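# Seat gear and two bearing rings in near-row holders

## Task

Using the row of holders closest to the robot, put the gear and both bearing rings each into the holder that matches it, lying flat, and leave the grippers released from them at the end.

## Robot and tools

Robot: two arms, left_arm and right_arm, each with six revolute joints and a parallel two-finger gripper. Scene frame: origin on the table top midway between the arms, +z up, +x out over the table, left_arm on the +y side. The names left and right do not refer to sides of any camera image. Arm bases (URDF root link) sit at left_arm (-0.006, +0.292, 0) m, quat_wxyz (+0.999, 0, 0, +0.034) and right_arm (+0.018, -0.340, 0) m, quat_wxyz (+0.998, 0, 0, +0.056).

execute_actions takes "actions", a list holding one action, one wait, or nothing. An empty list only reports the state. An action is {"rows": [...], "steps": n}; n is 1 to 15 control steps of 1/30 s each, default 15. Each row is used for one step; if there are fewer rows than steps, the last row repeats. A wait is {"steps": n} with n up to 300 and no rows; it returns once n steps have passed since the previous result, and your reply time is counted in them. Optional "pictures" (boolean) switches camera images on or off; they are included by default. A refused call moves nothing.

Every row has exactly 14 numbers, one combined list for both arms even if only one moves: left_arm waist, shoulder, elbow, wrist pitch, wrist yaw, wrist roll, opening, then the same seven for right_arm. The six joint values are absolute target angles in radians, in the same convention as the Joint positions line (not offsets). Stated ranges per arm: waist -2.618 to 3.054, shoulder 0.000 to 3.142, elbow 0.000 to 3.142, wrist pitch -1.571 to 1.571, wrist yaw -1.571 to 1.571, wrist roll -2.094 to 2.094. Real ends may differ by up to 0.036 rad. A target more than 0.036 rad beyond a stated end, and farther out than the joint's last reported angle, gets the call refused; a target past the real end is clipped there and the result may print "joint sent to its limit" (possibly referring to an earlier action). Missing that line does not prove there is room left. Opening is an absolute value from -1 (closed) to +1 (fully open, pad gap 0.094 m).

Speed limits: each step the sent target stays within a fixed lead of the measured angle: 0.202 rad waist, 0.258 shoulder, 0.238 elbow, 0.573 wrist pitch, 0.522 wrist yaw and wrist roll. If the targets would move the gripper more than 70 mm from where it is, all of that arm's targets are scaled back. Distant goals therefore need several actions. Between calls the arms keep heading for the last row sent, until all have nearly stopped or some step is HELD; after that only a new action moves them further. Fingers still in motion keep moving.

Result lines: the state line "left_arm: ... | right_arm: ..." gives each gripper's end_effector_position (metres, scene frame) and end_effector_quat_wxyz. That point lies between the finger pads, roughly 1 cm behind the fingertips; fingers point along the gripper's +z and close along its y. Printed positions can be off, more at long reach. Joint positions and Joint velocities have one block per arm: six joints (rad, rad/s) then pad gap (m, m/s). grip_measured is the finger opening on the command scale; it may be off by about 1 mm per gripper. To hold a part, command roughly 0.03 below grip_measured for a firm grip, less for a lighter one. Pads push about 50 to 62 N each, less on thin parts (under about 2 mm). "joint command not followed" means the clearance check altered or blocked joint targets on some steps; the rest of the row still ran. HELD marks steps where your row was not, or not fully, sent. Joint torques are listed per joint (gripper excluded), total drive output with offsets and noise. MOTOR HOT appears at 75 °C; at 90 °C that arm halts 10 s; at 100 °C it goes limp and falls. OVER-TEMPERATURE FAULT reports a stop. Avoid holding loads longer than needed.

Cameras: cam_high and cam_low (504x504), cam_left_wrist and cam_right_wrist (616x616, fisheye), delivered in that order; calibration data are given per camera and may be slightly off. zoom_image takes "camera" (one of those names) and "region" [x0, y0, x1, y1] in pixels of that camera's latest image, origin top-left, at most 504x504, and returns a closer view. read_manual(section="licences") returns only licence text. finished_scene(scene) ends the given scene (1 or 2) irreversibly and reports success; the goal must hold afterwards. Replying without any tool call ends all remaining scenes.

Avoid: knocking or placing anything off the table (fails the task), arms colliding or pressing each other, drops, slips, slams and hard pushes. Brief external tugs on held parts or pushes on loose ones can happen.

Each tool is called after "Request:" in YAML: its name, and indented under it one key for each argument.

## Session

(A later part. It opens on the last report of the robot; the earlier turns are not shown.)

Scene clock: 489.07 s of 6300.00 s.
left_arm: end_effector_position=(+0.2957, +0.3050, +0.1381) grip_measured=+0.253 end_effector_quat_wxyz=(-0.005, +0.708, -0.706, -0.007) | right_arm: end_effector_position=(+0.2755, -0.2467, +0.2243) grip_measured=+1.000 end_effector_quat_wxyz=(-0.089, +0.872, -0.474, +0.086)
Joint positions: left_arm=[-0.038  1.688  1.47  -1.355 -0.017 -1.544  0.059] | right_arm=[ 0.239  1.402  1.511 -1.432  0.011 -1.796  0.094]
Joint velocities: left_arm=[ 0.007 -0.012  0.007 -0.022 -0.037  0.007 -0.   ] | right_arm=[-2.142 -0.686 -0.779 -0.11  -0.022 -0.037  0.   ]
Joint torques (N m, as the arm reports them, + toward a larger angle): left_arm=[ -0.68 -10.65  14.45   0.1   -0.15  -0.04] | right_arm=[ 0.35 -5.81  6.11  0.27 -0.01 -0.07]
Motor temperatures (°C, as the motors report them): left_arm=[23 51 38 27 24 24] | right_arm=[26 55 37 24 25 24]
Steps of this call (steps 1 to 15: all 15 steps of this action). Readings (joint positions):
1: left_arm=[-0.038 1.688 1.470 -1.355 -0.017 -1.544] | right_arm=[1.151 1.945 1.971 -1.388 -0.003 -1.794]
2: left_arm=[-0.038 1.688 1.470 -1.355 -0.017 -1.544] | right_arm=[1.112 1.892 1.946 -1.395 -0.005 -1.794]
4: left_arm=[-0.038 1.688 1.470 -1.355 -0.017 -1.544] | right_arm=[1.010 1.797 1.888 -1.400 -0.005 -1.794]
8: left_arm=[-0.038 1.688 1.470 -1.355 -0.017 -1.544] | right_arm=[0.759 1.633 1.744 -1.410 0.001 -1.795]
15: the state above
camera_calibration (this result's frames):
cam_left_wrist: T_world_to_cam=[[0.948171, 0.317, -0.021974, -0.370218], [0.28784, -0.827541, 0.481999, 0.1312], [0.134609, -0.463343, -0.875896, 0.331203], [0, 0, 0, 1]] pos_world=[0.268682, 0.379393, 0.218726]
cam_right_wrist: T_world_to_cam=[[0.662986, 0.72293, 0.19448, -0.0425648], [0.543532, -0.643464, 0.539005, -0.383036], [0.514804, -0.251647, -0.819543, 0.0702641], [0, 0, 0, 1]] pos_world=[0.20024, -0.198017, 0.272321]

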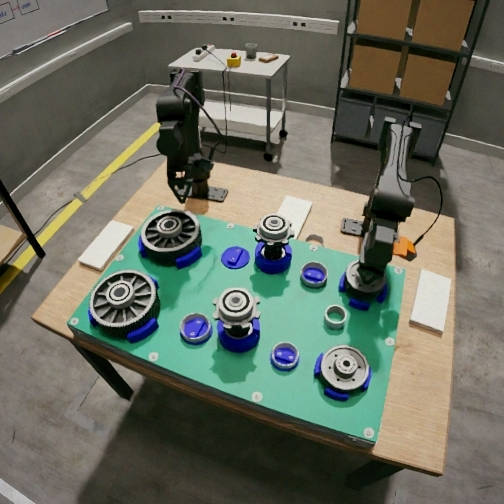

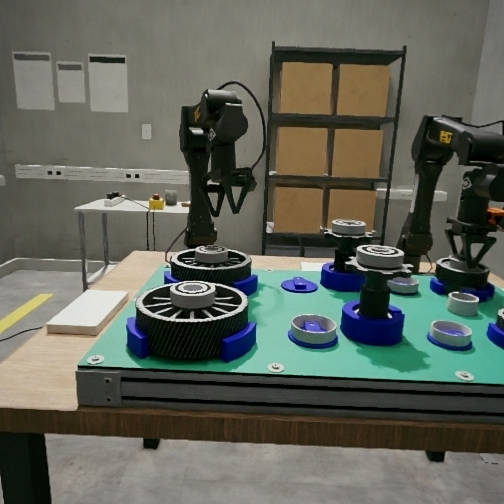

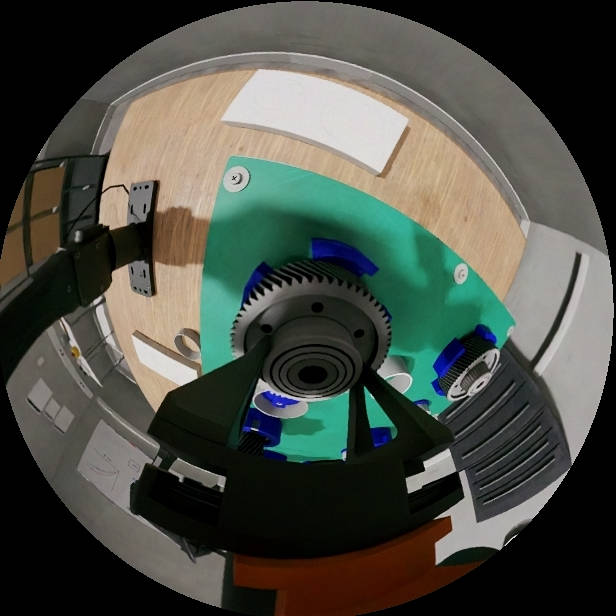

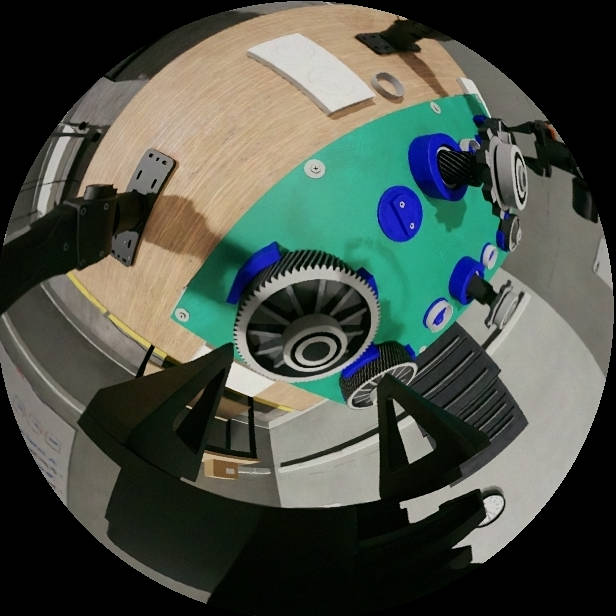

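Request:
execute_actions:
  actions:
    - {"rows": [[-0.049,1.63,1.555,-1.375,-0.04,-1.55,0.19,-0.1,1.35,1.45,-1.48,0,-1.80,1],[-0.053,1.63,1.555,-1.375,-0.05,-1.55,0.19,-0.1,1.35,1.45,-1.48,0,-1.80,1],[-0.057,1.63,1.555,-1.375,-0.06,-1.55,0.19,-0.1,1.35,1.45,-1.48,0,-1.80,1],[-0.061,1.63,1.55,-1.37,-0.068,-1.55,0.19,-0.1,1.35,1.45,-1.48,0,-1.80,1],[-0.061,1.63,1.535,-1.36,-0.068,-1.55,0.19,-0.1,1.35,1.45,-1.48,0,-1.80,1],[-0.061,1.63,1.52,-1.35,-0.068,-1.55,0.19,-0.1,1.35,1.45,-1.48,0,-1.80,1],[-0.061,1.63,1.51,-1.34,-0.068,-1.55,0.19,-0.1,1.35,1.45,-1.48,0,-1.80,1],[-0.061,1.63,1.503,-1.335,-0.068,-1.55,0.19,-0.1,1.35,1.45,-1.48,0,-1.80,1],[-0.061,1.63,1.496,-1.329,-0.068,-1.55,0.19,-0.1,1.35,1.45,-1.48,0,-1.80,1],[-0.061,1.63,1.489,-1.323,-0.068,-1.55,0.19,-0.1,1.35,1.45,-1.48,0,-1.80,1],[-0.061,1.63,1.482,-1.317,-0.068,-1.55,0.19,-0.1,1.35,1.45,-1.48,0,-1.80,1],[-0.061,1.63,1.475,-1.311,-0.068,-1.55,0.19,-0.1,1.35,1.45,-1.48,0,-1.80,1]], "steps": 15}

Request:
zoom_image:
  camera: "cam_low"
  region: [400, 220, 504, 320]

Scene clock: 508.40 s of 6300.00 s.
left_arm: end_effector_position=(+0.2987, +0.3047, +0.1309) grip_measured=+0.253 end_effector_quat_wxyz=(-0.018, +0.702, -0.712, -0.012) | right_arm: end_effector_position=(+0.2746, -0.3397, +0.2179) grip_measured=+1.000 end_effector_quat_wxyz=(-0.061, +0.779, -0.618, +0.086)
Joint positions: left_arm=[-0.054  1.688  1.441 -1.315 -0.042 -1.544  0.059] | right_arm=[-0.105  1.366  1.464 -1.458  0.014 -1.796  0.094]
Joint velocities: left_arm=[-0.017 -0.007 -0.027  0.007  0.081 -0.007  0.001] | right_arm=[-0.007  0.002  0.007  0.007  0.007  0.007  0.   ]
Joint torques (N m, as the arm reports them, + toward a larger angle): left_arm=[ -0.73 -10.75  10.36   0.28  -0.31  -0.08] | right_arm=[ 0.52 -5.79  5.95  0.37 -0.09 -0.06]
Motor temperatures (°C, as the motors report them): left_arm=[23 52 42 27 24 24] | right_arm=[26 48 35 25 25 24]
Steps of this call (steps 1 to 30: the robot went on to your last target; steps 31 to 90: nothing new was sent; then 15.83 s passed at rest; steps 91 to 105: all 15 steps of this action). Readings (joint positions):
91: left_arm=[-0.038 1.688 1.470 -1.355 -0.017 -1.544] | right_arm=[-0.105 1.366 1.464 -1.458 0.014 -1.796]
92: left_arm=[-0.039 1.688 1.470 -1.355 -0.019 -1.544] | right_arm=[-0.105 1.366 1.464 -1.458 0.014 -1.796]
94: left_arm=[-0.045 1.688 1.470 -1.355 -0.027 -1.544] | right_arm=[-0.105 1.366 1.464 -1.458 0.014 -1.796]
98: left_arm=[-0.053 1.688 1.470 -1.352 -0.037 -1.544] | right_arm=[-0.105 1.366 1.464 -1.458 0.014 -1.796]
105: the state above
camera_calibration (this result's frames):
cam_left_wrist: T_world_to_cam=[[0.953239, 0.302189, -0.00410884, -0.372378], [0.269557, -0.843997, 0.46369, 0.146425], [0.136654, -0.443115, -0.885988, 0.318927], [0, 0, 0, 1]] pos_world=[0.271913, 0.377432, 0.21314]
cam_right_wrist: T_world_to_cam=[[0.874827, 0.456875, 0.161069, -0.114729], [0.313626, -0.78755, 0.530474, -0.422804], [0.369211, -0.413558, -0.832258, 0.0298203], [0, 0, 0, 1]] pos_world=[0.22196, -0.26823, 0.267584]

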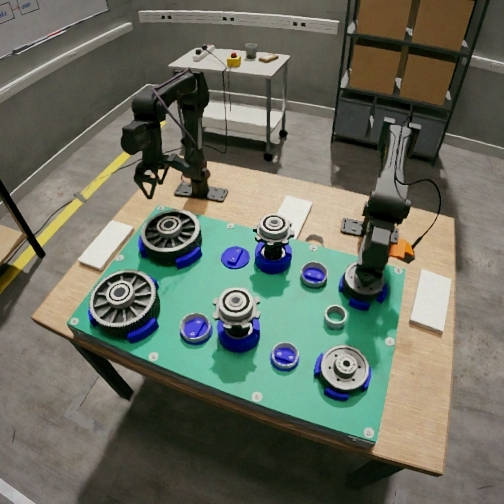

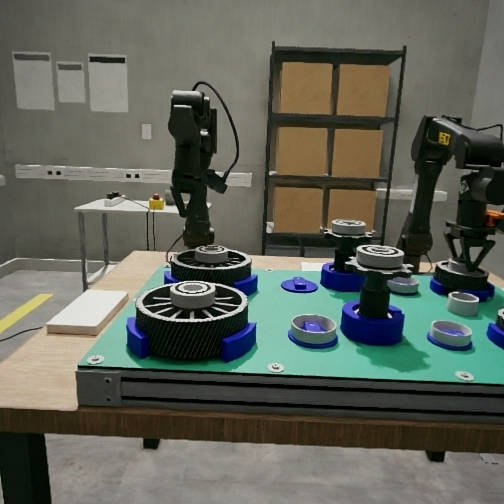

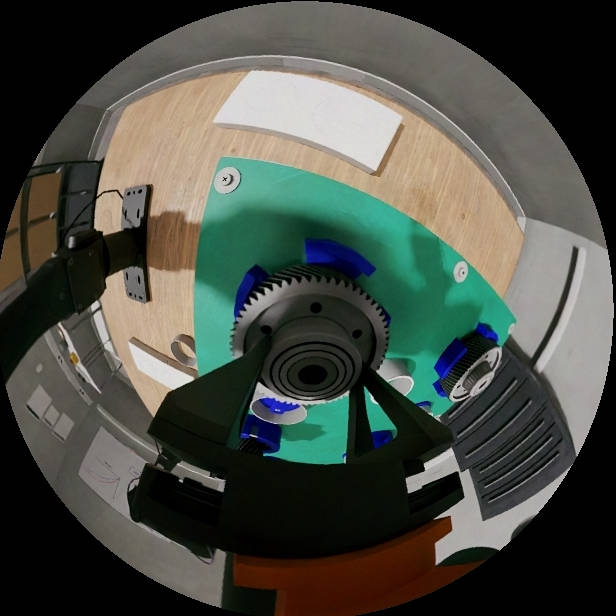

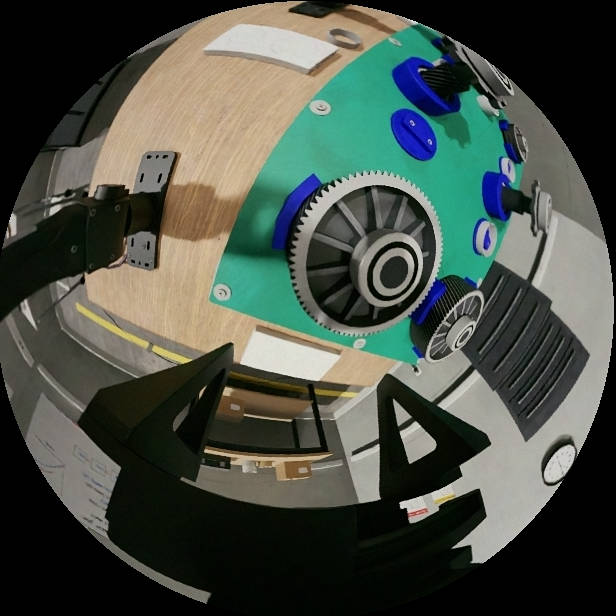

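Region (400, 220, 504, 320) of cam_low's 504x504 image, scaled by 4.846, with more detail than that image has; it fills the top 485 rows of this view, and the rest is white.

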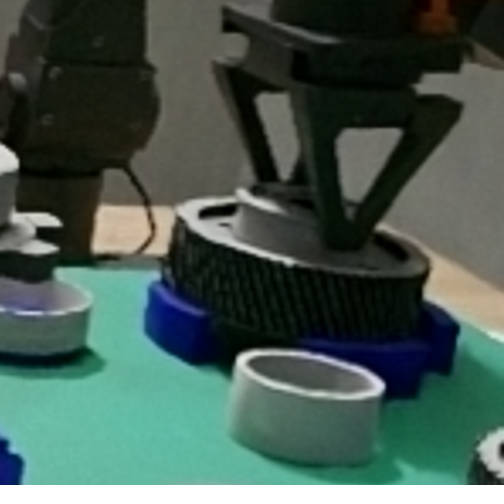

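Request:
execute_actions:
  actions:
    - {"rows": [[-0.056,1.63,1.475,-1.315,-0.068,-1.55,0.19,-0.1,1.35,1.45,-1.48,0,-1.80,1],[-0.051,1.63,1.475,-1.318,-0.068,-1.55,0.19,-0.1,1.35,1.45,-1.48,0,-1.80,1],[-0.046,1.63,1.475,-1.318,-0.068,-1.55,0.19,-0.1,1.35,1.45,-1.48,0,-1.80,1],[-0.042,1.63,1.475,-1.318,-0.068,-1.55,0.19,-0.1,1.35,1.45,-1.48,0,-1.80,1],[-0.038,1.63,1.475,-1.318,-0.068,-1.55,0.19,-0.1,1.35,1.45,-1.48,0,-1.80,1],[-0.034,1.63,1.475,-1.318,-0.068,-1.55,0.19,-0.1,1.35,1.45,-1.48,0,-1.80,1],[-0.031,1.63,1.475,-1.318,-0.068,-1.55,0.19,-0.1,1.35,1.45,-1.48,0,-1.80,1],[-0.031,1.63,1.47,-1.314,-0.068,-1.55,0.19,-0.1,1.35,1.45,-1.48,0,-1.80,1],[-0.031,1.63,1.465,-1.31,-0.068,-1.55,0.19,-0.1,1.35,1.45,-1.48,0,-1.80,1],[-0.031,1.63,1.46,-1.306,-0.068,-1.55,0.19,-0.1,1.35,1.45,-1.48,0,-1.80,1]], "steps": 15}

Request:
zoom_image:
  camera: "cam_low"
  region: [400, 220, 504, 320]

Scene clock: 524.03 s of 6300.00 s.
left_arm: end_effector_position=(+0.2988, +0.3087, +0.1297) grip_measured=+0.253 end_effector_quat_wxyz=(-0.016, +0.708, -0.706, -0.009) | right_arm: end_effector_position=(+0.2746, -0.3397, +0.2179) grip_measured=+1.000 end_effector_quat_wxyz=(-0.061, +0.779, -0.618, +0.086)
Joint positions: left_arm=[-0.038  1.688  1.437 -1.309 -0.036 -1.544  0.059] | right_arm=[-0.105  1.366  1.464 -1.458  0.014 -1.796  0.094]
Joint velocities: left_arm=[ 0.002  0.002  0.007 -0.007 -0.007 -0.037 -0.001] | right_arm=[ 0.007 -0.022 -0.007 -0.037 -0.037  0.007  0.   ]
Joint torques (N m, as the arm reports them, + toward a larger angle): left_arm=[  0.29 -10.76   9.12   0.27  -0.35  -0.08] | right_arm=[ 0.44 -5.75  5.91  0.33 -0.12 -0.05]
Motor temperatures (°C, as the motors report them): left_arm=[23 52 40 27 24 24] | right_arm=[26 47 35 25 25 24]
Steps of this call (steps 1 to 15: the robot went on to your last target; steps 16 to 90: nothing new was sent; then 12.13 s passed at rest; steps 91 to 105: all 15 steps of this action). Readings (joint positions):
91: left_arm=[-0.054 1.688 1.441 -1.314 -0.041 -1.544] | right_arm=[-0.105 1.366 1.464 -1.458 0.014 -1.796]
92: left_arm=[-0.054 1.688 1.441 -1.314 -0.041 -1.544] | right_arm=[-0.105 1.366 1.464 -1.458 0.014 -1.796]
94: left_arm=[-0.054 1.688 1.441 -1.314 -0.041 -1.544] | right_arm=[-0.105 1.366 1.464 -1.458 0.014 -1.796]
98: left_arm=[-0.046 1.688 1.441 -1.314 -0.035 -1.544] | right_arm=[-0.105 1.366 1.464 -1.458 0.014 -1.796]
105: the state above
camera_calibration (this result's frames):
cam_left_wrist: T_world_to_cam=[[0.94818, 0.317706, -0.00430248, -0.376987], [0.282524, -0.836833, 0.468926, 0.143542], [0.14538, -0.445841, -0.883227, 0.317497], [0, 0, 0, 1]] pos_world=[0.27074, 0.381445, 0.21149]
cam_right_wrist: T_world_to_cam=[[0.874827, 0.456875, 0.161069, -0.114729], [0.313626, -0.78755, 0.530474, -0.422804], [0.369211, -0.413558, -0.832258, 0.0298203], [0, 0, 0, 1]] pos_world=[0.22196, -0.26823, 0.267584]

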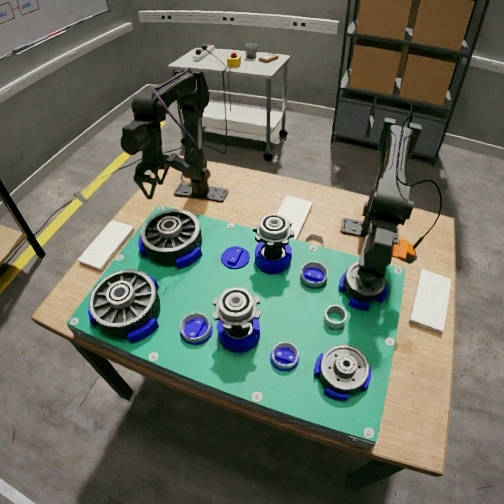

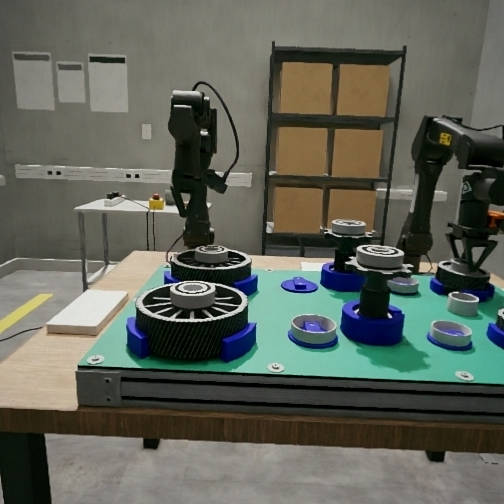

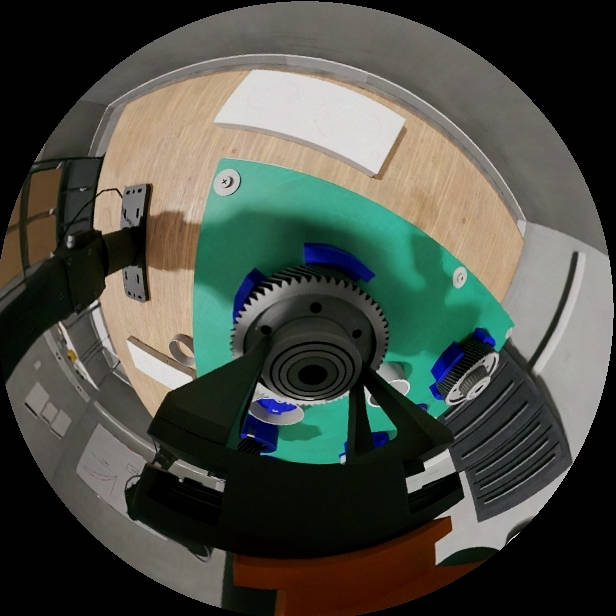

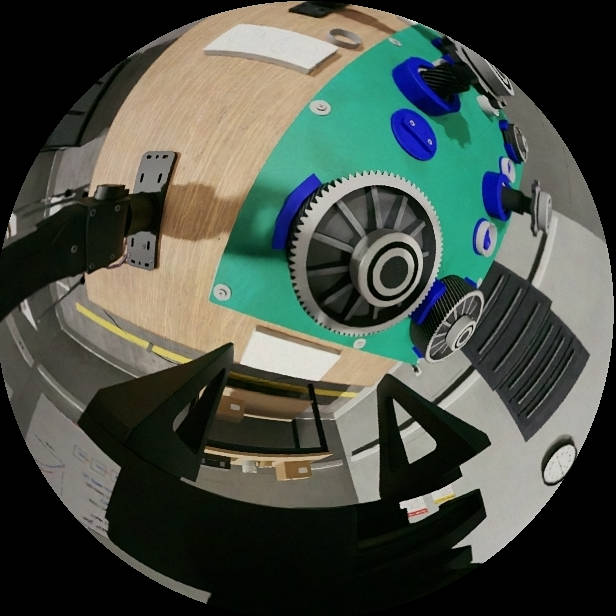

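Region (400, 220, 504, 320) of cam_low's 504x504 image, scaled by 4.846, with more detail than that image has; it fills the top 485 rows of this view, and the rest is white.

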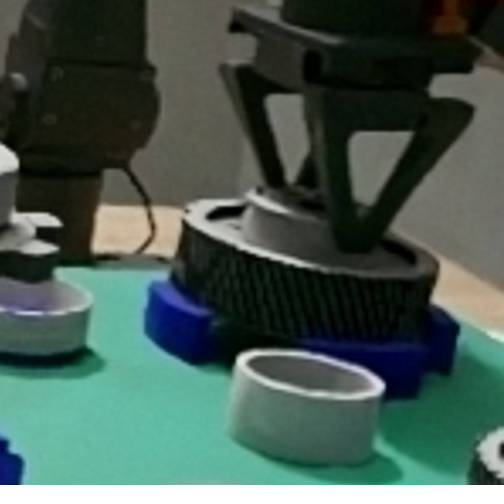

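Request:
execute_actions:
  actions:
    - {"rows": [[-0.031,1.63,1.46,-1.306,-0.068,-1.55,0.21,-0.1,1.35,1.45,-1.48,0,-1.80,1],[-0.031,1.63,1.457,-1.304,-0.068,-1.55,0.225,-0.1,1.35,1.45,-1.48,0,-1.80,1],[-0.031,1.63,1.454,-1.302,-0.068,-1.55,0.235,-0.1,1.35,1.45,-1.48,0,-1.80,1],[-0.031,1.63,1.451,-1.30,-0.068,-1.55,0.24,-0.1,1.35,1.45,-1.48,0,-1.80,1],[-0.031,1.63,1.448,-1.298,-0.068,-1.55,0.24,-0.1,1.35,1.45,-1.48,0,-1.80,1],[-0.031,1.63,1.445,-1.296,-0.068,-1.55,0.24,-0.1,1.35,1.45,-1.48,0,-1.80,1]], "steps": 15}

Request:
zoom_image:
  camera: "cam_low"
  region: [400, 220, 504, 320]

Scene clock: 540.90 s of 6300.00 s.
left_arm: end_effector_position=(+0.2986, +0.3087, +0.1296) grip_measured=+0.255 end_effector_quat_wxyz=(-0.017, +0.708, -0.706, -0.008) | right_arm: end_effector_position=(+0.2746, -0.3397, +0.2179) grip_measured=+1.000 end_effector_quat_wxyz=(-0.061, +0.779, -0.618, +0.086)
Joint positions: left_arm=[-0.038  1.685  1.433 -1.305 -0.036 -1.544  0.059] | right_arm=[-0.105  1.366  1.464 -1.458  0.014 -1.796  0.094]
Joint velocities: left_arm=[-0.012  0.012  0.007 -0.037  0.007  0.007  0.   ] | right_arm=[ 0.007  0.002 -0.012 -0.051 -0.007  0.037  0.   ]
Joint torques (N m, as the arm reports them, + toward a larger angle): left_arm=[  0.55 -10.56   8.43   0.34  -0.35  -0.08] | right_arm=[ 0.4  -5.71  5.93  0.35 -0.07 -0.07]
Motor temperatures (°C, as the motors report them): left_arm=[23 52 39 27 24 24] | right_arm=[26 46 34 25 25 24]
Steps of this call (steps 1 to 15: the robot went on to your last target; steps 16 to 90: nothing new was sent; then 13.37 s passed at rest; steps 91 to 105: all 15 steps of this action). Readings (joint positions):
91: left_arm=[-0.038 1.688 1.437 -1.309 -0.036 -1.544] | right_arm=[-0.105 1.366 1.464 -1.458 0.014 -1.796]
92: left_arm=[-0.038 1.688 1.437 -1.309 -0.036 -1.544] | right_arm=[-0.105 1.366 1.464 -1.458 0.014 -1.796]
94: left_arm=[-0.038 1.688 1.437 -1.309 -0.036 -1.544] | right_arm=[-0.105 1.366 1.464 -1.458 0.014 -1.796]
98: left_arm=[-0.038 1.686 1.434 -1.307 -0.037 -1.544] | right_arm=[-0.105 1.366 1.464 -1.458 0.014 -1.796]
105: the state above
camera_calibration (this result's frames):
cam_left_wrist: T_world_to_cam=[[0.948188, 0.317706, -0.00174618, -0.377093], [0.281272, -0.83687, 0.469611, 0.143938], [0.147737, -0.445771, -0.882872, 0.316686], [0, 0, 0, 1]] pos_world=[0.270283, 0.381432, 0.21134]
cam_right_wrist: T_world_to_cam=[[0.874827, 0.456875, 0.161069, -0.114729], [0.313626, -0.78755, 0.530474, -0.422804], [0.369211, -0.413558, -0.832258, 0.0298203], [0, 0, 0, 1]] pos_world=[0.22196, -0.26823, 0.267584]

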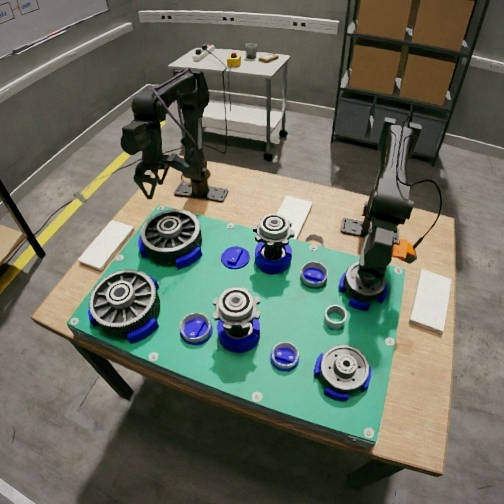

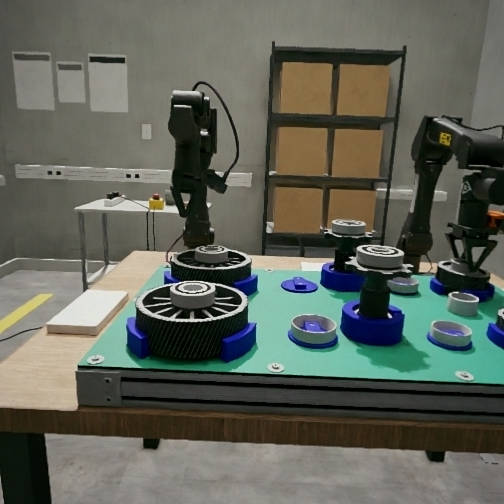

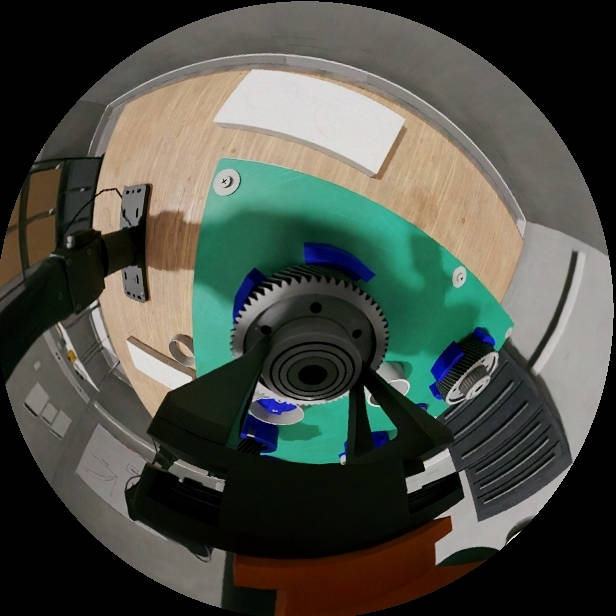

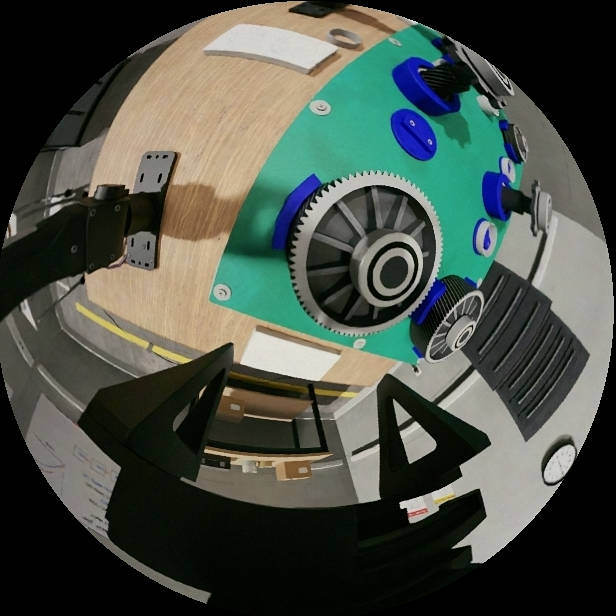

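Region (400, 220, 504, 320) of cam_low's 504x504 image, scaled by 4.846, with more detail than that image has; it fills the top 485 rows of this view, and the rest is white.

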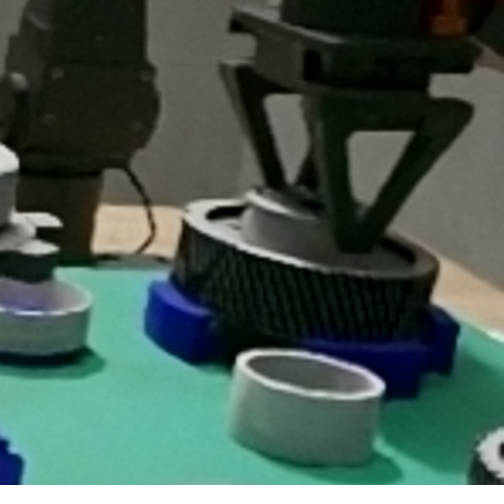

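Request:
execute_actions:
  actions:
    - {"rows": [[-0.036,1.63,1.46,-1.305,-0.068,-1.55,0.21,-0.1,1.35,1.45,-1.48,0,-1.80,1],[-0.038,1.63,1.48,-1.315,-0.068,-1.55,0.19,-0.1,1.35,1.45,-1.48,0,-1.80,1],[-0.038,1.63,1.505,-1.33,-0.068,-1.55,0.19,-0.1,1.35,1.45,-1.48,0,-1.80,1],[-0.038,1.63,1.525,-1.345,-0.068,-1.55,0.19,-0.1,1.35,1.45,-1.48,0,-1.80,1],[-0.038,1.63,1.545,-1.36,-0.068,-1.55,0.19,-0.1,1.35,1.45,-1.48,0,-1.80,1],[-0.038,1.63,1.56,-1.37,-0.068,-1.55,0.19,-0.1,1.35,1.45,-1.48,0,-1.80,1],[-0.046,1.63,1.56,-1.37,-0.075,-1.55,0.19,-0.1,1.35,1.45,-1.48,0,-1.80,1],[-0.056,1.63,1.56,-1.37,-0.085,-1.55,0.19,-0.1,1.35,1.45,-1.48,0,-1.80,1],[-0.066,1.63,1.56,-1.37,-0.095,-1.55,0.19,-0.1,1.35,1.45,-1.48,0,-1.80,1],[-0.076,1.63,1.56,-1.37,-0.105,-1.55,0.19,-0.1,1.35,1.45,-1.48,0,-1.80,1],[-0.086,1.63,1.56,-1.37,-0.115,-1.55,0.19,-0.1,1.35,1.45,-1.48,0,-1.80,1],[-0.096,1.63,1.56,-1.37,-0.125,-1.55,0.19,-0.1,1.35,1.45,-1.48,0,-1.80,1],[-0.104,1.63,1.56,-1.37,-0.135,-1.55,0.19,-0.1,1.35,1.45,-1.48,0,-1.80,1]], "steps": 15}
  pictures: false

Request:
execute_actions:
  actions:
    - {"steps": 10}

Request:
zoom_image:
  camera: "cam_low"
  region: [400, 220, 504, 320]

Scene clock: 560.87 s of 6300.00 s.
left_arm: end_effector_position=(+0.3006, +0.3019, +0.1407) grip_measured=+0.255 end_effector_quat_wxyz=(+0.037, -0.689, +0.724, +0.026) | right_arm: end_effector_position=(+0.2746, -0.3397, +0.2179) grip_measured=+1.000 end_effector_quat_wxyz=(-0.061, +0.779, -0.618, +0.086)
Joint positions: left_arm=[-0.091  1.688  1.478 -1.345 -0.09  -1.544  0.059] | right_arm=[-0.105  1.366  1.464 -1.458  0.014 -1.796  0.094]
Joint velocities: left_arm=[-0.208 -0.007 -0.002 -0.081  0.022  0.022 -0.   ] | right_arm=[-0.007 -0.007 -0.017  0.007 -0.022  0.051  0.   ]
Joint torques (N m, as the arm reports them, + toward a larger angle): left_arm=[ -0.25 -10.74  13.99   0.11  -0.51  -0.09] | right_arm=[ 0.51 -5.77  6.01  0.35 -0.08 -0.03]
Motor temperatures (°C, as the motors report them): left_arm=[23 52 38 27 24 24] | right_arm=[26 45 34 25 25 24]
Steps of this call (steps 1 to 15: the robot went on to your last target; steps 16 to 90: nothing new was sent; then 16.47 s passed at rest; steps 91 to 105: all 15 steps of this action). Readings (joint positions):
91: left_arm=[-0.038 1.685 1.433 -1.305 -0.036 -1.544] | right_arm=[-0.105 1.366 1.464 -1.458 0.014 -1.796]
92: left_arm=[-0.038 1.685 1.433 -1.305 -0.036 -1.544] | right_arm=[-0.105 1.366 1.464 -1.458 0.014 -1.796]
94: left_arm=[-0.038 1.685 1.437 -1.310 -0.036 -1.544] | right_arm=[-0.105 1.366 1.464 -1.458 0.014 -1.796]
98: left_arm=[-0.039 1.688 1.464 -1.335 -0.043 -1.544] | right_arm=[-0.105 1.366 1.464 -1.458 0.014 -1.796]
105: the state above

Scene clock: 561.20 s of 6300.00 s.
left_arm: end_effector_position=(+0.2994, +0.2983, +0.1407) grip_measured=+0.255 end_effector_quat_wxyz=(+0.036, -0.684, +0.728, +0.028) | right_arm: end_effector_position=(+0.2746, -0.3397, +0.2179) grip_measured=+1.000 end_effector_quat_wxyz=(-0.061, +0.779, -0.618, +0.086)
Joint positions: left_arm=[-0.103  1.688  1.478 -1.35  -0.091 -1.544  0.059] | right_arm=[-0.105  1.366  1.464 -1.458  0.014 -1.796  0.094]
Joint velocities: left_arm=[-0.027 -0.002 -0.002 -0.022  0.051 -0.022 -0.   ] | right_arm=[-0.012 -0.002  0.012  0.037 -0.007 -0.007  0.   ]
Joint torques (N m, as the arm reports them, + toward a larger angle): left_arm=[ -0.23 -10.59  14.11   0.12  -0.46  -0.06] | right_arm=[ 0.45 -5.74  6.    0.37 -0.07 -0.06]
Motor temperatures (°C, as the motors report them): left_arm=[23 53 38 27 24 24] | right_arm=[26 45 34 25 25 24]
Steps of this call (steps 1 to 10: the robot went on to your last target). Readings (joint positions):
1: left_arm=[-0.097 1.688 1.478 -1.346 -0.089 -1.544] | right_arm=[-0.105 1.366 1.464 -1.458 0.014 -1.796]
2: left_arm=[-0.101 1.688 1.478 -1.347 -0.086 -1.544] | right_arm=[-0.105 1.366 1.464 -1.458 0.014 -1.796]
4: left_arm=[-0.103 1.688 1.478 -1.348 -0.083 -1.544] | right_arm=[-0.105 1.366 1.464 -1.458 0.014 -1.796]
8: left_arm=[-0.103 1.688 1.478 -1.350 -0.088 -1.544] | right_arm=[-0.105 1.366 1.464 -1.458 0.014 -1.796]
10: the state above
camera_calibration (this result's frames):
cam_left_wrist: T_world_to_cam=[[0.966817, 0.255229, 0.0111156, -0.363312], [0.226857, -0.877722, 0.422067, 0.165019], [0.11748, -0.40554, -0.906496, 0.322126], [0, 0, 0, 1]] pos_world=[0.275977, 0.368203, 0.226396]
cam_right_wrist: T_world_to_cam=[[0.874827, 0.456875, 0.161069, -0.114729], [0.313626, -0.78755, 0.530474, -0.422804], [0.369211, -0.413558, -0.832258, 0.0298203], [0, 0, 0, 1]] pos_world=[0.22196, -0.26823, 0.267584]

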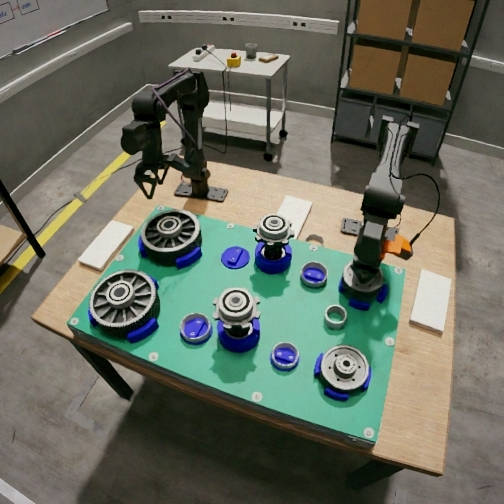

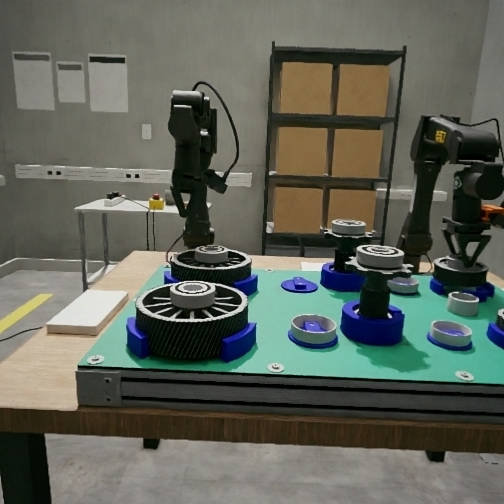

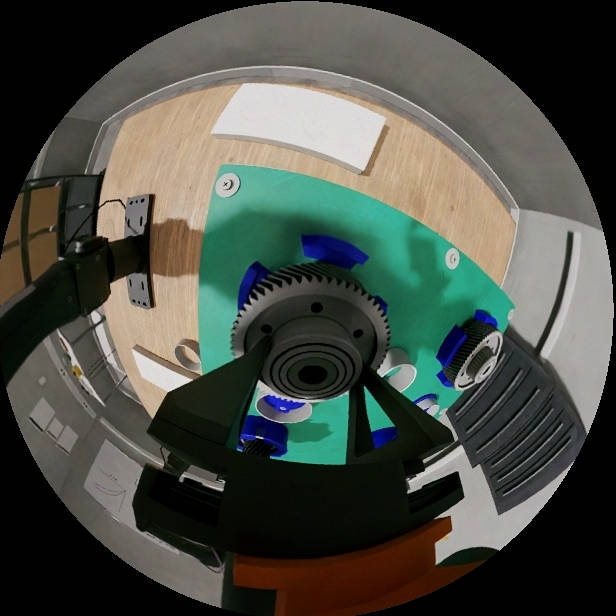

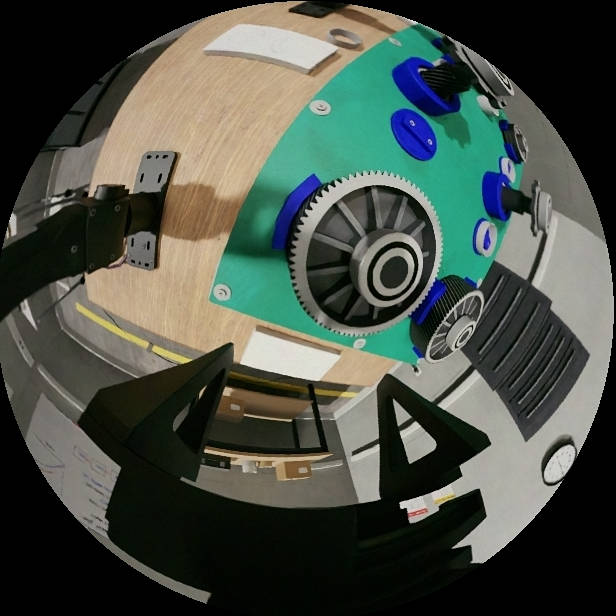

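Region (400, 220, 504, 320) of cam_low's 504x504 image, scaled by 4.846, with more detail than that image has; it fills the top 485 rows of this view, and the rest is white.

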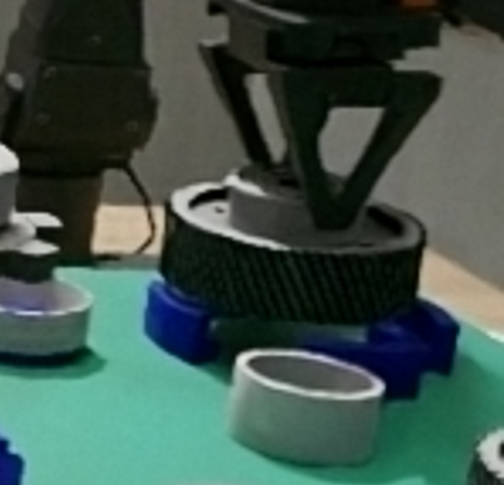

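Request:
execute_actions:
  actions:
    - {"rows": [[-0.098,1.63,1.56,-1.375,-0.135,-1.55,0.19,-0.1,1.35,1.45,-1.48,0,-1.80,1],[-0.092,1.63,1.55,-1.38,-0.135,-1.55,0.19,-0.1,1.35,1.45,-1.48,0,-1.80,1],[-0.086,1.63,1.54,-1.38,-0.135,-1.55,0.19,-0.1,1.35,1.45,-1.48,0,-1.80,1],[-0.08,1.63,1.53,-1.38,-0.135,-1.55,0.19,-0.1,1.35,1.45,-1.48,0,-1.80,1],[-0.08,1.63,1.52,-1.375,-0.135,-1.55,0.19,-0.1,1.35,1.45,-1.48,0,-1.80,1],[-0.08,1.63,1.51,-1.362,-0.135,-1.55,0.19,-0.1,1.35,1.45,-1.48,0,-1.80,1],[-0.08,1.63,1.503,-1.355,-0.135,-1.55,0.19,-0.1,1.35,1.45,-1.48,0,-1.80,1],[-0.08,1.63,1.496,-1.348,-0.135,-1.55,0.19,-0.1,1.35,1.45,-1.48,0,-1.80,1],[-0.08,1.63,1.489,-1.341,-0.135,-1.55,0.19,-0.1,1.35,1.45,-1.48,0,-1.80,1],[-0.08,1.63,1.482,-1.334,-0.135,-1.55,0.19,-0.1,1.35,1.45,-1.48,0,-1.80,1],[-0.08,1.63,1.475,-1.327,-0.135,-1.55,0.19,-0.1,1.35,1.45,-1.48,0,-1.80,1],[-0.08,1.63,1.468,-1.32,-0.135,-1.55,0.19,-0.1,1.35,1.45,-1.48,0,-1.80,1],[-0.08,1.63,1.461,-1.313,-0.135,-1.55,0.19,-0.1,1.35,1.45,-1.48,0,-1.80,1]], "steps": 15}
  pictures: false

Request:
execute_actions:
  actions:
    - {"steps": 8}

Request:
zoom_image:
  camera: "cam_low"
  region: [400, 220, 504, 320]

Scene clock: 586.37 s of 6300.00 s.
left_arm: end_effector_position=(+0.2962, +0.3090, +0.1304) grip_measured=+0.255 end_effector_quat_wxyz=(+0.038, -0.693, +0.719, +0.040) | right_arm: end_effector_position=(+0.2745, -0.3397, +0.2179) grip_measured=+1.000 end_effector_quat_wxyz=(-0.061, +0.779, -0.618, +0.086)
Joint positions: left_arm=[-0.08   1.688  1.436 -1.321 -0.11  -1.545  0.059] | right_arm=[-0.105  1.366  1.464 -1.458  0.014 -1.796  0.094]
Joint velocities: left_arm=[ 0.027 -0.002  0.002 -0.051 -0.007  0.037 -0.002] | right_arm=[ 0.007 -0.002 -0.002 -0.066 -0.051  0.066  0.   ]
Joint torques (N m, as the arm reports them, + toward a larger angle): left_arm=[  0.09 -10.75   9.5    0.29  -0.29  -0.03] | right_arm=[ 0.39 -5.74  5.97  0.35 -0.09 -0.03]
Motor temperatures (°C, as the motors report them): left_arm=[23 53 43 27 24 24] | right_arm=[26 45 34 25 25 24]
Steps of this call (steps 1 to 30: the robot went on to your last target; steps 31 to 90: nothing new was sent; then 21.67 s passed at rest; steps 91 to 105: all 15 steps of this action). Readings (joint positions):
91: left_arm=[-0.103 1.688 1.478 -1.350 -0.091 -1.544] | right_arm=[-0.105 1.366 1.464 -1.458 0.014 -1.796]
92: left_arm=[-0.103 1.688 1.478 -1.351 -0.091 -1.544] | right_arm=[-0.105 1.366 1.464 -1.458 0.014 -1.796]
94: left_arm=[-0.100 1.688 1.478 -1.352 -0.090 -1.544] | right_arm=[-0.105 1.366 1.464 -1.458 0.014 -1.796]
98: left_arm=[-0.088 1.688 1.473 -1.349 -0.092 -1.544] | right_arm=[-0.105 1.366 1.464 -1.458 0.014 -1.796]
105: the state above

Scene clock: 586.63 s of 6300.00 s.
left_arm: end_effector_position=(+0.2962, +0.3090, +0.1304) grip_measured=+0.255 end_effector_quat_wxyz=(+0.038, -0.693, +0.719, +0.040) | right_arm: end_effector_position=(+0.2745, -0.3397, +0.2179) grip_measured=+1.000 end_effector_quat_wxyz=(-0.061, +0.779, -0.618, +0.086)
Joint positions: left_arm=[-0.08   1.688  1.436 -1.321 -0.11  -1.545  0.059] | right_arm=[-0.105  1.366  1.464 -1.458  0.014 -1.796  0.094]
Joint velocities: left_arm=[-0.017  0.022 -0.007  0.066  0.007  0.081 -0.   ] | right_arm=[-0.027 -0.002  0.002 -0.022 -0.081  0.022  0.   ]
Joint torques (N m, as the arm reports them, + toward a larger angle): left_arm=[  0.   -10.69   9.44   0.34  -0.3   -0.08] | right_arm=[ 0.56 -5.8   5.93  0.34 -0.09 -0.04]
Motor temperatures (°C, as the motors report them): left_arm=[23 53 43 27 24 24] | right_arm=[26 45 34 25 25 24]
Steps of this call (steps 1 to 8: the robot went on to your last target). Readings (joint positions):
1: left_arm=[-0.080 1.688 1.436 -1.321 -0.110 -1.545] | right_arm=[-0.105 1.366 1.464 -1.458 0.014 -1.796]
2: left_arm=[-0.080 1.688 1.436 -1.321 -0.110 -1.545] | right_arm=[-0.105 1.366 1.464 -1.458 0.014 -1.796]
4: left_arm=[-0.080 1.688 1.436 -1.321 -0.110 -1.545] | right_arm=[-0.105 1.366 1.464 -1.458 0.014 -1.796]
8: the state above
camera_calibration (this result's frames):
cam_left_wrist: T_world_to_cam=[[0.960056, 0.279766, 0.00489879, -0.367592], [0.254295, -0.879687, 0.401852, 0.174636], [0.116734, -0.384554, -0.915692, 0.31241], [0, 0, 0, 1]] pos_world=[0.272031, 0.376603, 0.217694]
cam_right_wrist: T_world_to_cam=[[0.874888, 0.456875, 0.160735, -0.114588], [0.313829, -0.787549, 0.530357, -0.422794], [0.368893, -0.41356, -0.832398, 0.0299548], [0, 0, 0, 1]] pos_world=[0.221887, -0.26823, 0.267584]

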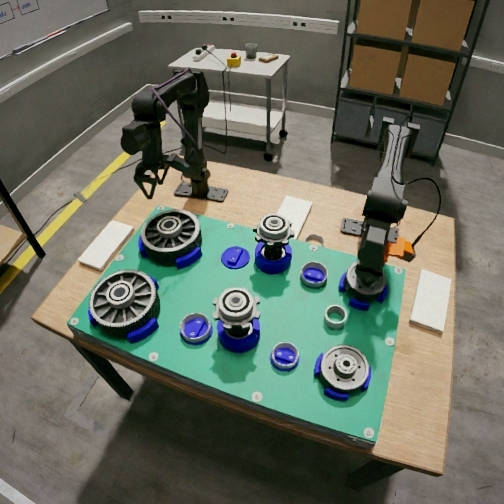

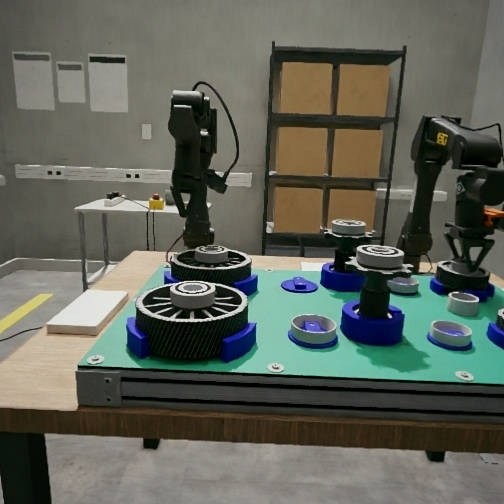

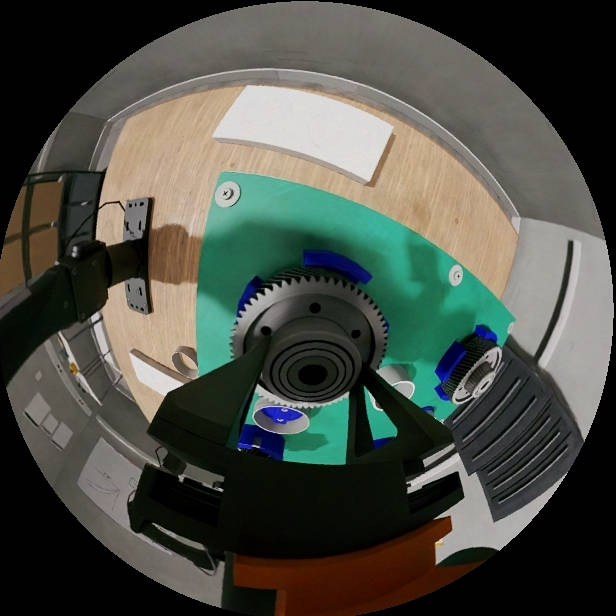

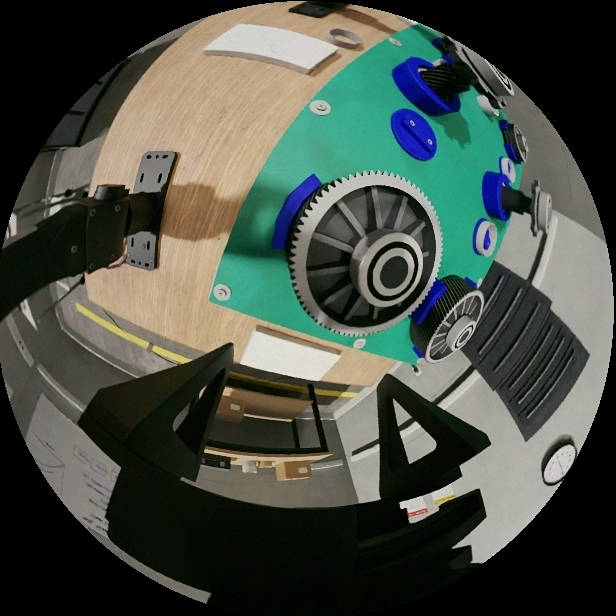

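Region (400, 220, 504, 320) of cam_low's 504x504 image, scaled by 4.846, with more detail than that image has; it fills the top 485 rows of this view, and the rest is white.

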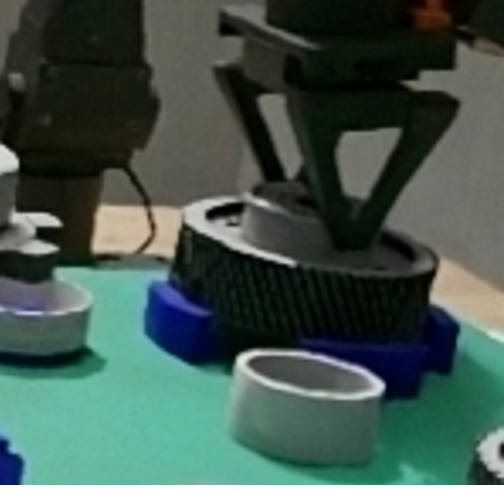

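Request:
execute_actions:
  actions:
    - {"rows": [[-0.08,1.63,1.465,-1.309,-0.135,-1.55,0.19,-0.1,1.35,1.45,-1.48,0,-1.80,1],[-0.08,1.63,1.47,-1.305,-0.135,-1.55,0.19,-0.1,1.35,1.45,-1.48,0,-1.80,1],[-0.08,1.63,1.47,-1.301,-0.135,-1.55,0.19,-0.1,1.35,1.45,-1.48,0,-1.80,1],[-0.08,1.63,1.47,-1.297,-0.135,-1.55,0.19,-0.1,1.35,1.45,-1.48,0,-1.80,1],[-0.08,1.63,1.47,-1.297,-0.135,-1.55,0.19,-0.1,1.35,1.45,-1.48,0,-1.80,1],[-0.08,1.63,1.47,-1.297,-0.135,-1.55,0.19,-0.1,1.35,1.45,-1.48,0,-1.80,1],[-0.08,1.63,1.465,-1.294,-0.135,-1.55,0.19,-0.1,1.35,1.45,-1.48,0,-1.80,1],[-0.08,1.63,1.46,-1.29,-0.135,-1.55,0.19,-0.1,1.35,1.45,-1.48,0,-1.80,1],[-0.08,1.63,1.455,-1.286,-0.135,-1.55,0.19,-0.1,1.35,1.45,-1.48,0,-1.80,1]], "steps": 15}

Request:
zoom_image:
  camera: "cam_low"
  region: [400, 220, 504, 320]

Scene clock: 612.77 s of 6300.00 s.
left_arm: end_effector_position=(+0.2964, +0.3090, +0.1304) grip_measured=+0.255 end_effector_quat_wxyz=(+0.038, -0.693, +0.719, +0.040) | right_arm: end_effector_position=(+0.2745, -0.3397, +0.2179) grip_measured=+1.000 end_effector_quat_wxyz=(-0.061, +0.779, -0.618, +0.086)
Joint positions: left_arm=[-0.08   1.688  1.436 -1.32  -0.11  -1.545  0.059] | right_arm=[-0.105  1.366  1.464 -1.458  0.014 -1.796  0.094]
Joint velocities: left_arm=[-0.007 -0.022  0.002 -0.066 -0.037  0.037 -0.   ] | right_arm=[-0.012 -0.002 -0.012  0.022 -0.007 -0.022  0.   ]
Joint torques (N m, as the arm reports them, + toward a larger angle): left_arm=[  0.01 -10.75   8.89   0.53  -0.31  -0.03] | right_arm=[ 0.44 -5.76  5.91  0.37 -0.11 -0.04]
Motor temperatures (°C, as the motors report them): left_arm=[23 53 40 27 24 24] | right_arm=[26 44 34 25 25 24]
Steps of this call (steps 1 to 15: the robot went on to your last target; steps 16 to 90: nothing new was sent; then 22.63 s passed at rest; steps 91 to 105: all 15 steps of this action). Readings (joint positions):
91: left_arm=[-0.080 1.688 1.436 -1.321 -0.110 -1.545] | right_arm=[-0.105 1.366 1.464 -1.458 0.014 -1.796]
92: left_arm=[-0.080 1.688 1.436 -1.321 -0.110 -1.545] | right_arm=[-0.105 1.366 1.464 -1.458 0.014 -1.796]
94: left_arm=[-0.080 1.688 1.436 -1.320 -0.110 -1.545] | right_arm=[-0.105 1.366 1.464 -1.458 0.014 -1.796]
98: left_arm=[-0.080 1.688 1.436 -1.320 -0.110 -1.545] | right_arm=[-0.105 1.366 1.464 -1.458 0.014 -1.796]
105: the state above
camera_calibration (this result's frames):
cam_left_wrist: T_world_to_cam=[[0.960052, 0.279766, 0.00562867, -0.367867], [0.253989, -0.879683, 0.402054, 0.174649], [0.117432, -0.384563, -0.915599, 0.31217], [0, 0, 0, 1]] pos_world=[0.272154, 0.376602, 0.217674]
cam_right_wrist: T_world_to_cam=[[0.874888, 0.456875, 0.160735, -0.114588], [0.313829, -0.787549, 0.530357, -0.422794], [0.368893, -0.41356, -0.832398, 0.0299548], [0, 0, 0, 1]] pos_world=[0.221887, -0.26823, 0.267584]

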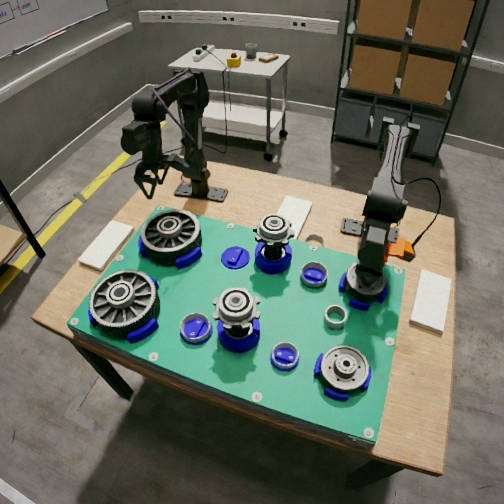

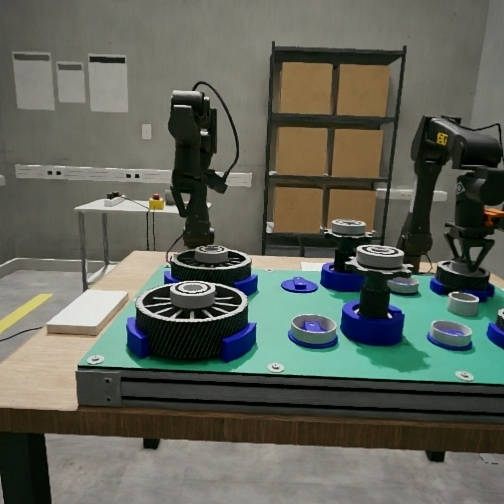

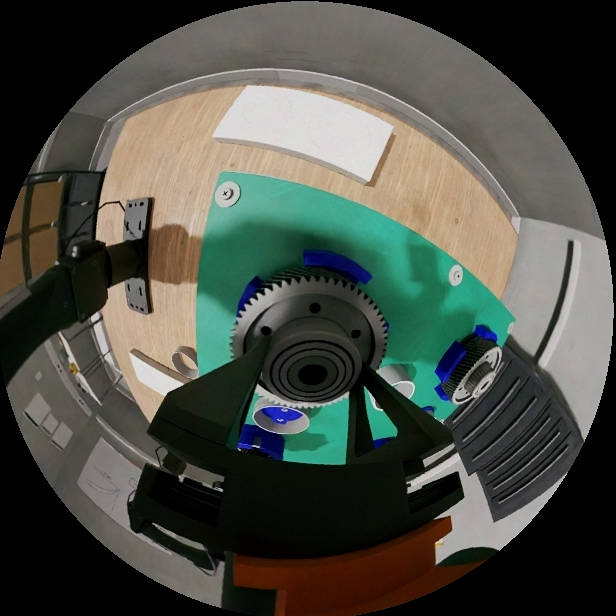

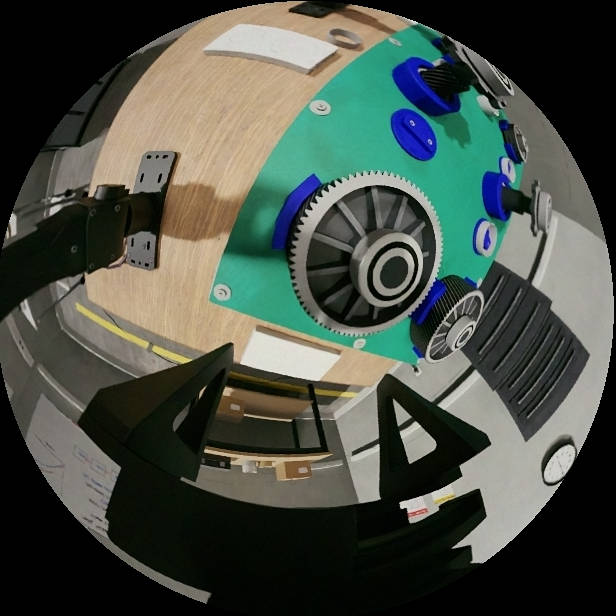

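Region (400, 220, 504, 320) of cam_low's 504x504 image, scaled by 4.846, with more detail than that image has; it fills the top 485 rows of this view, and the rest is white.

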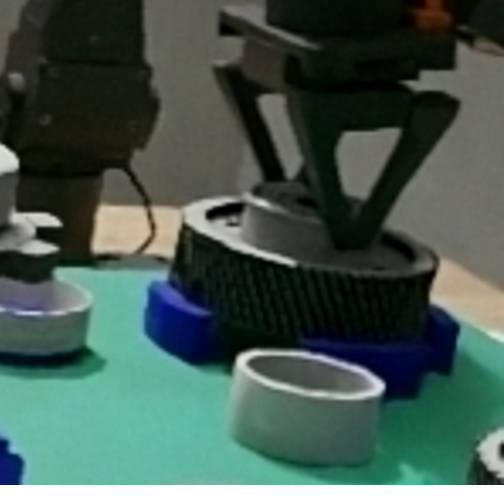

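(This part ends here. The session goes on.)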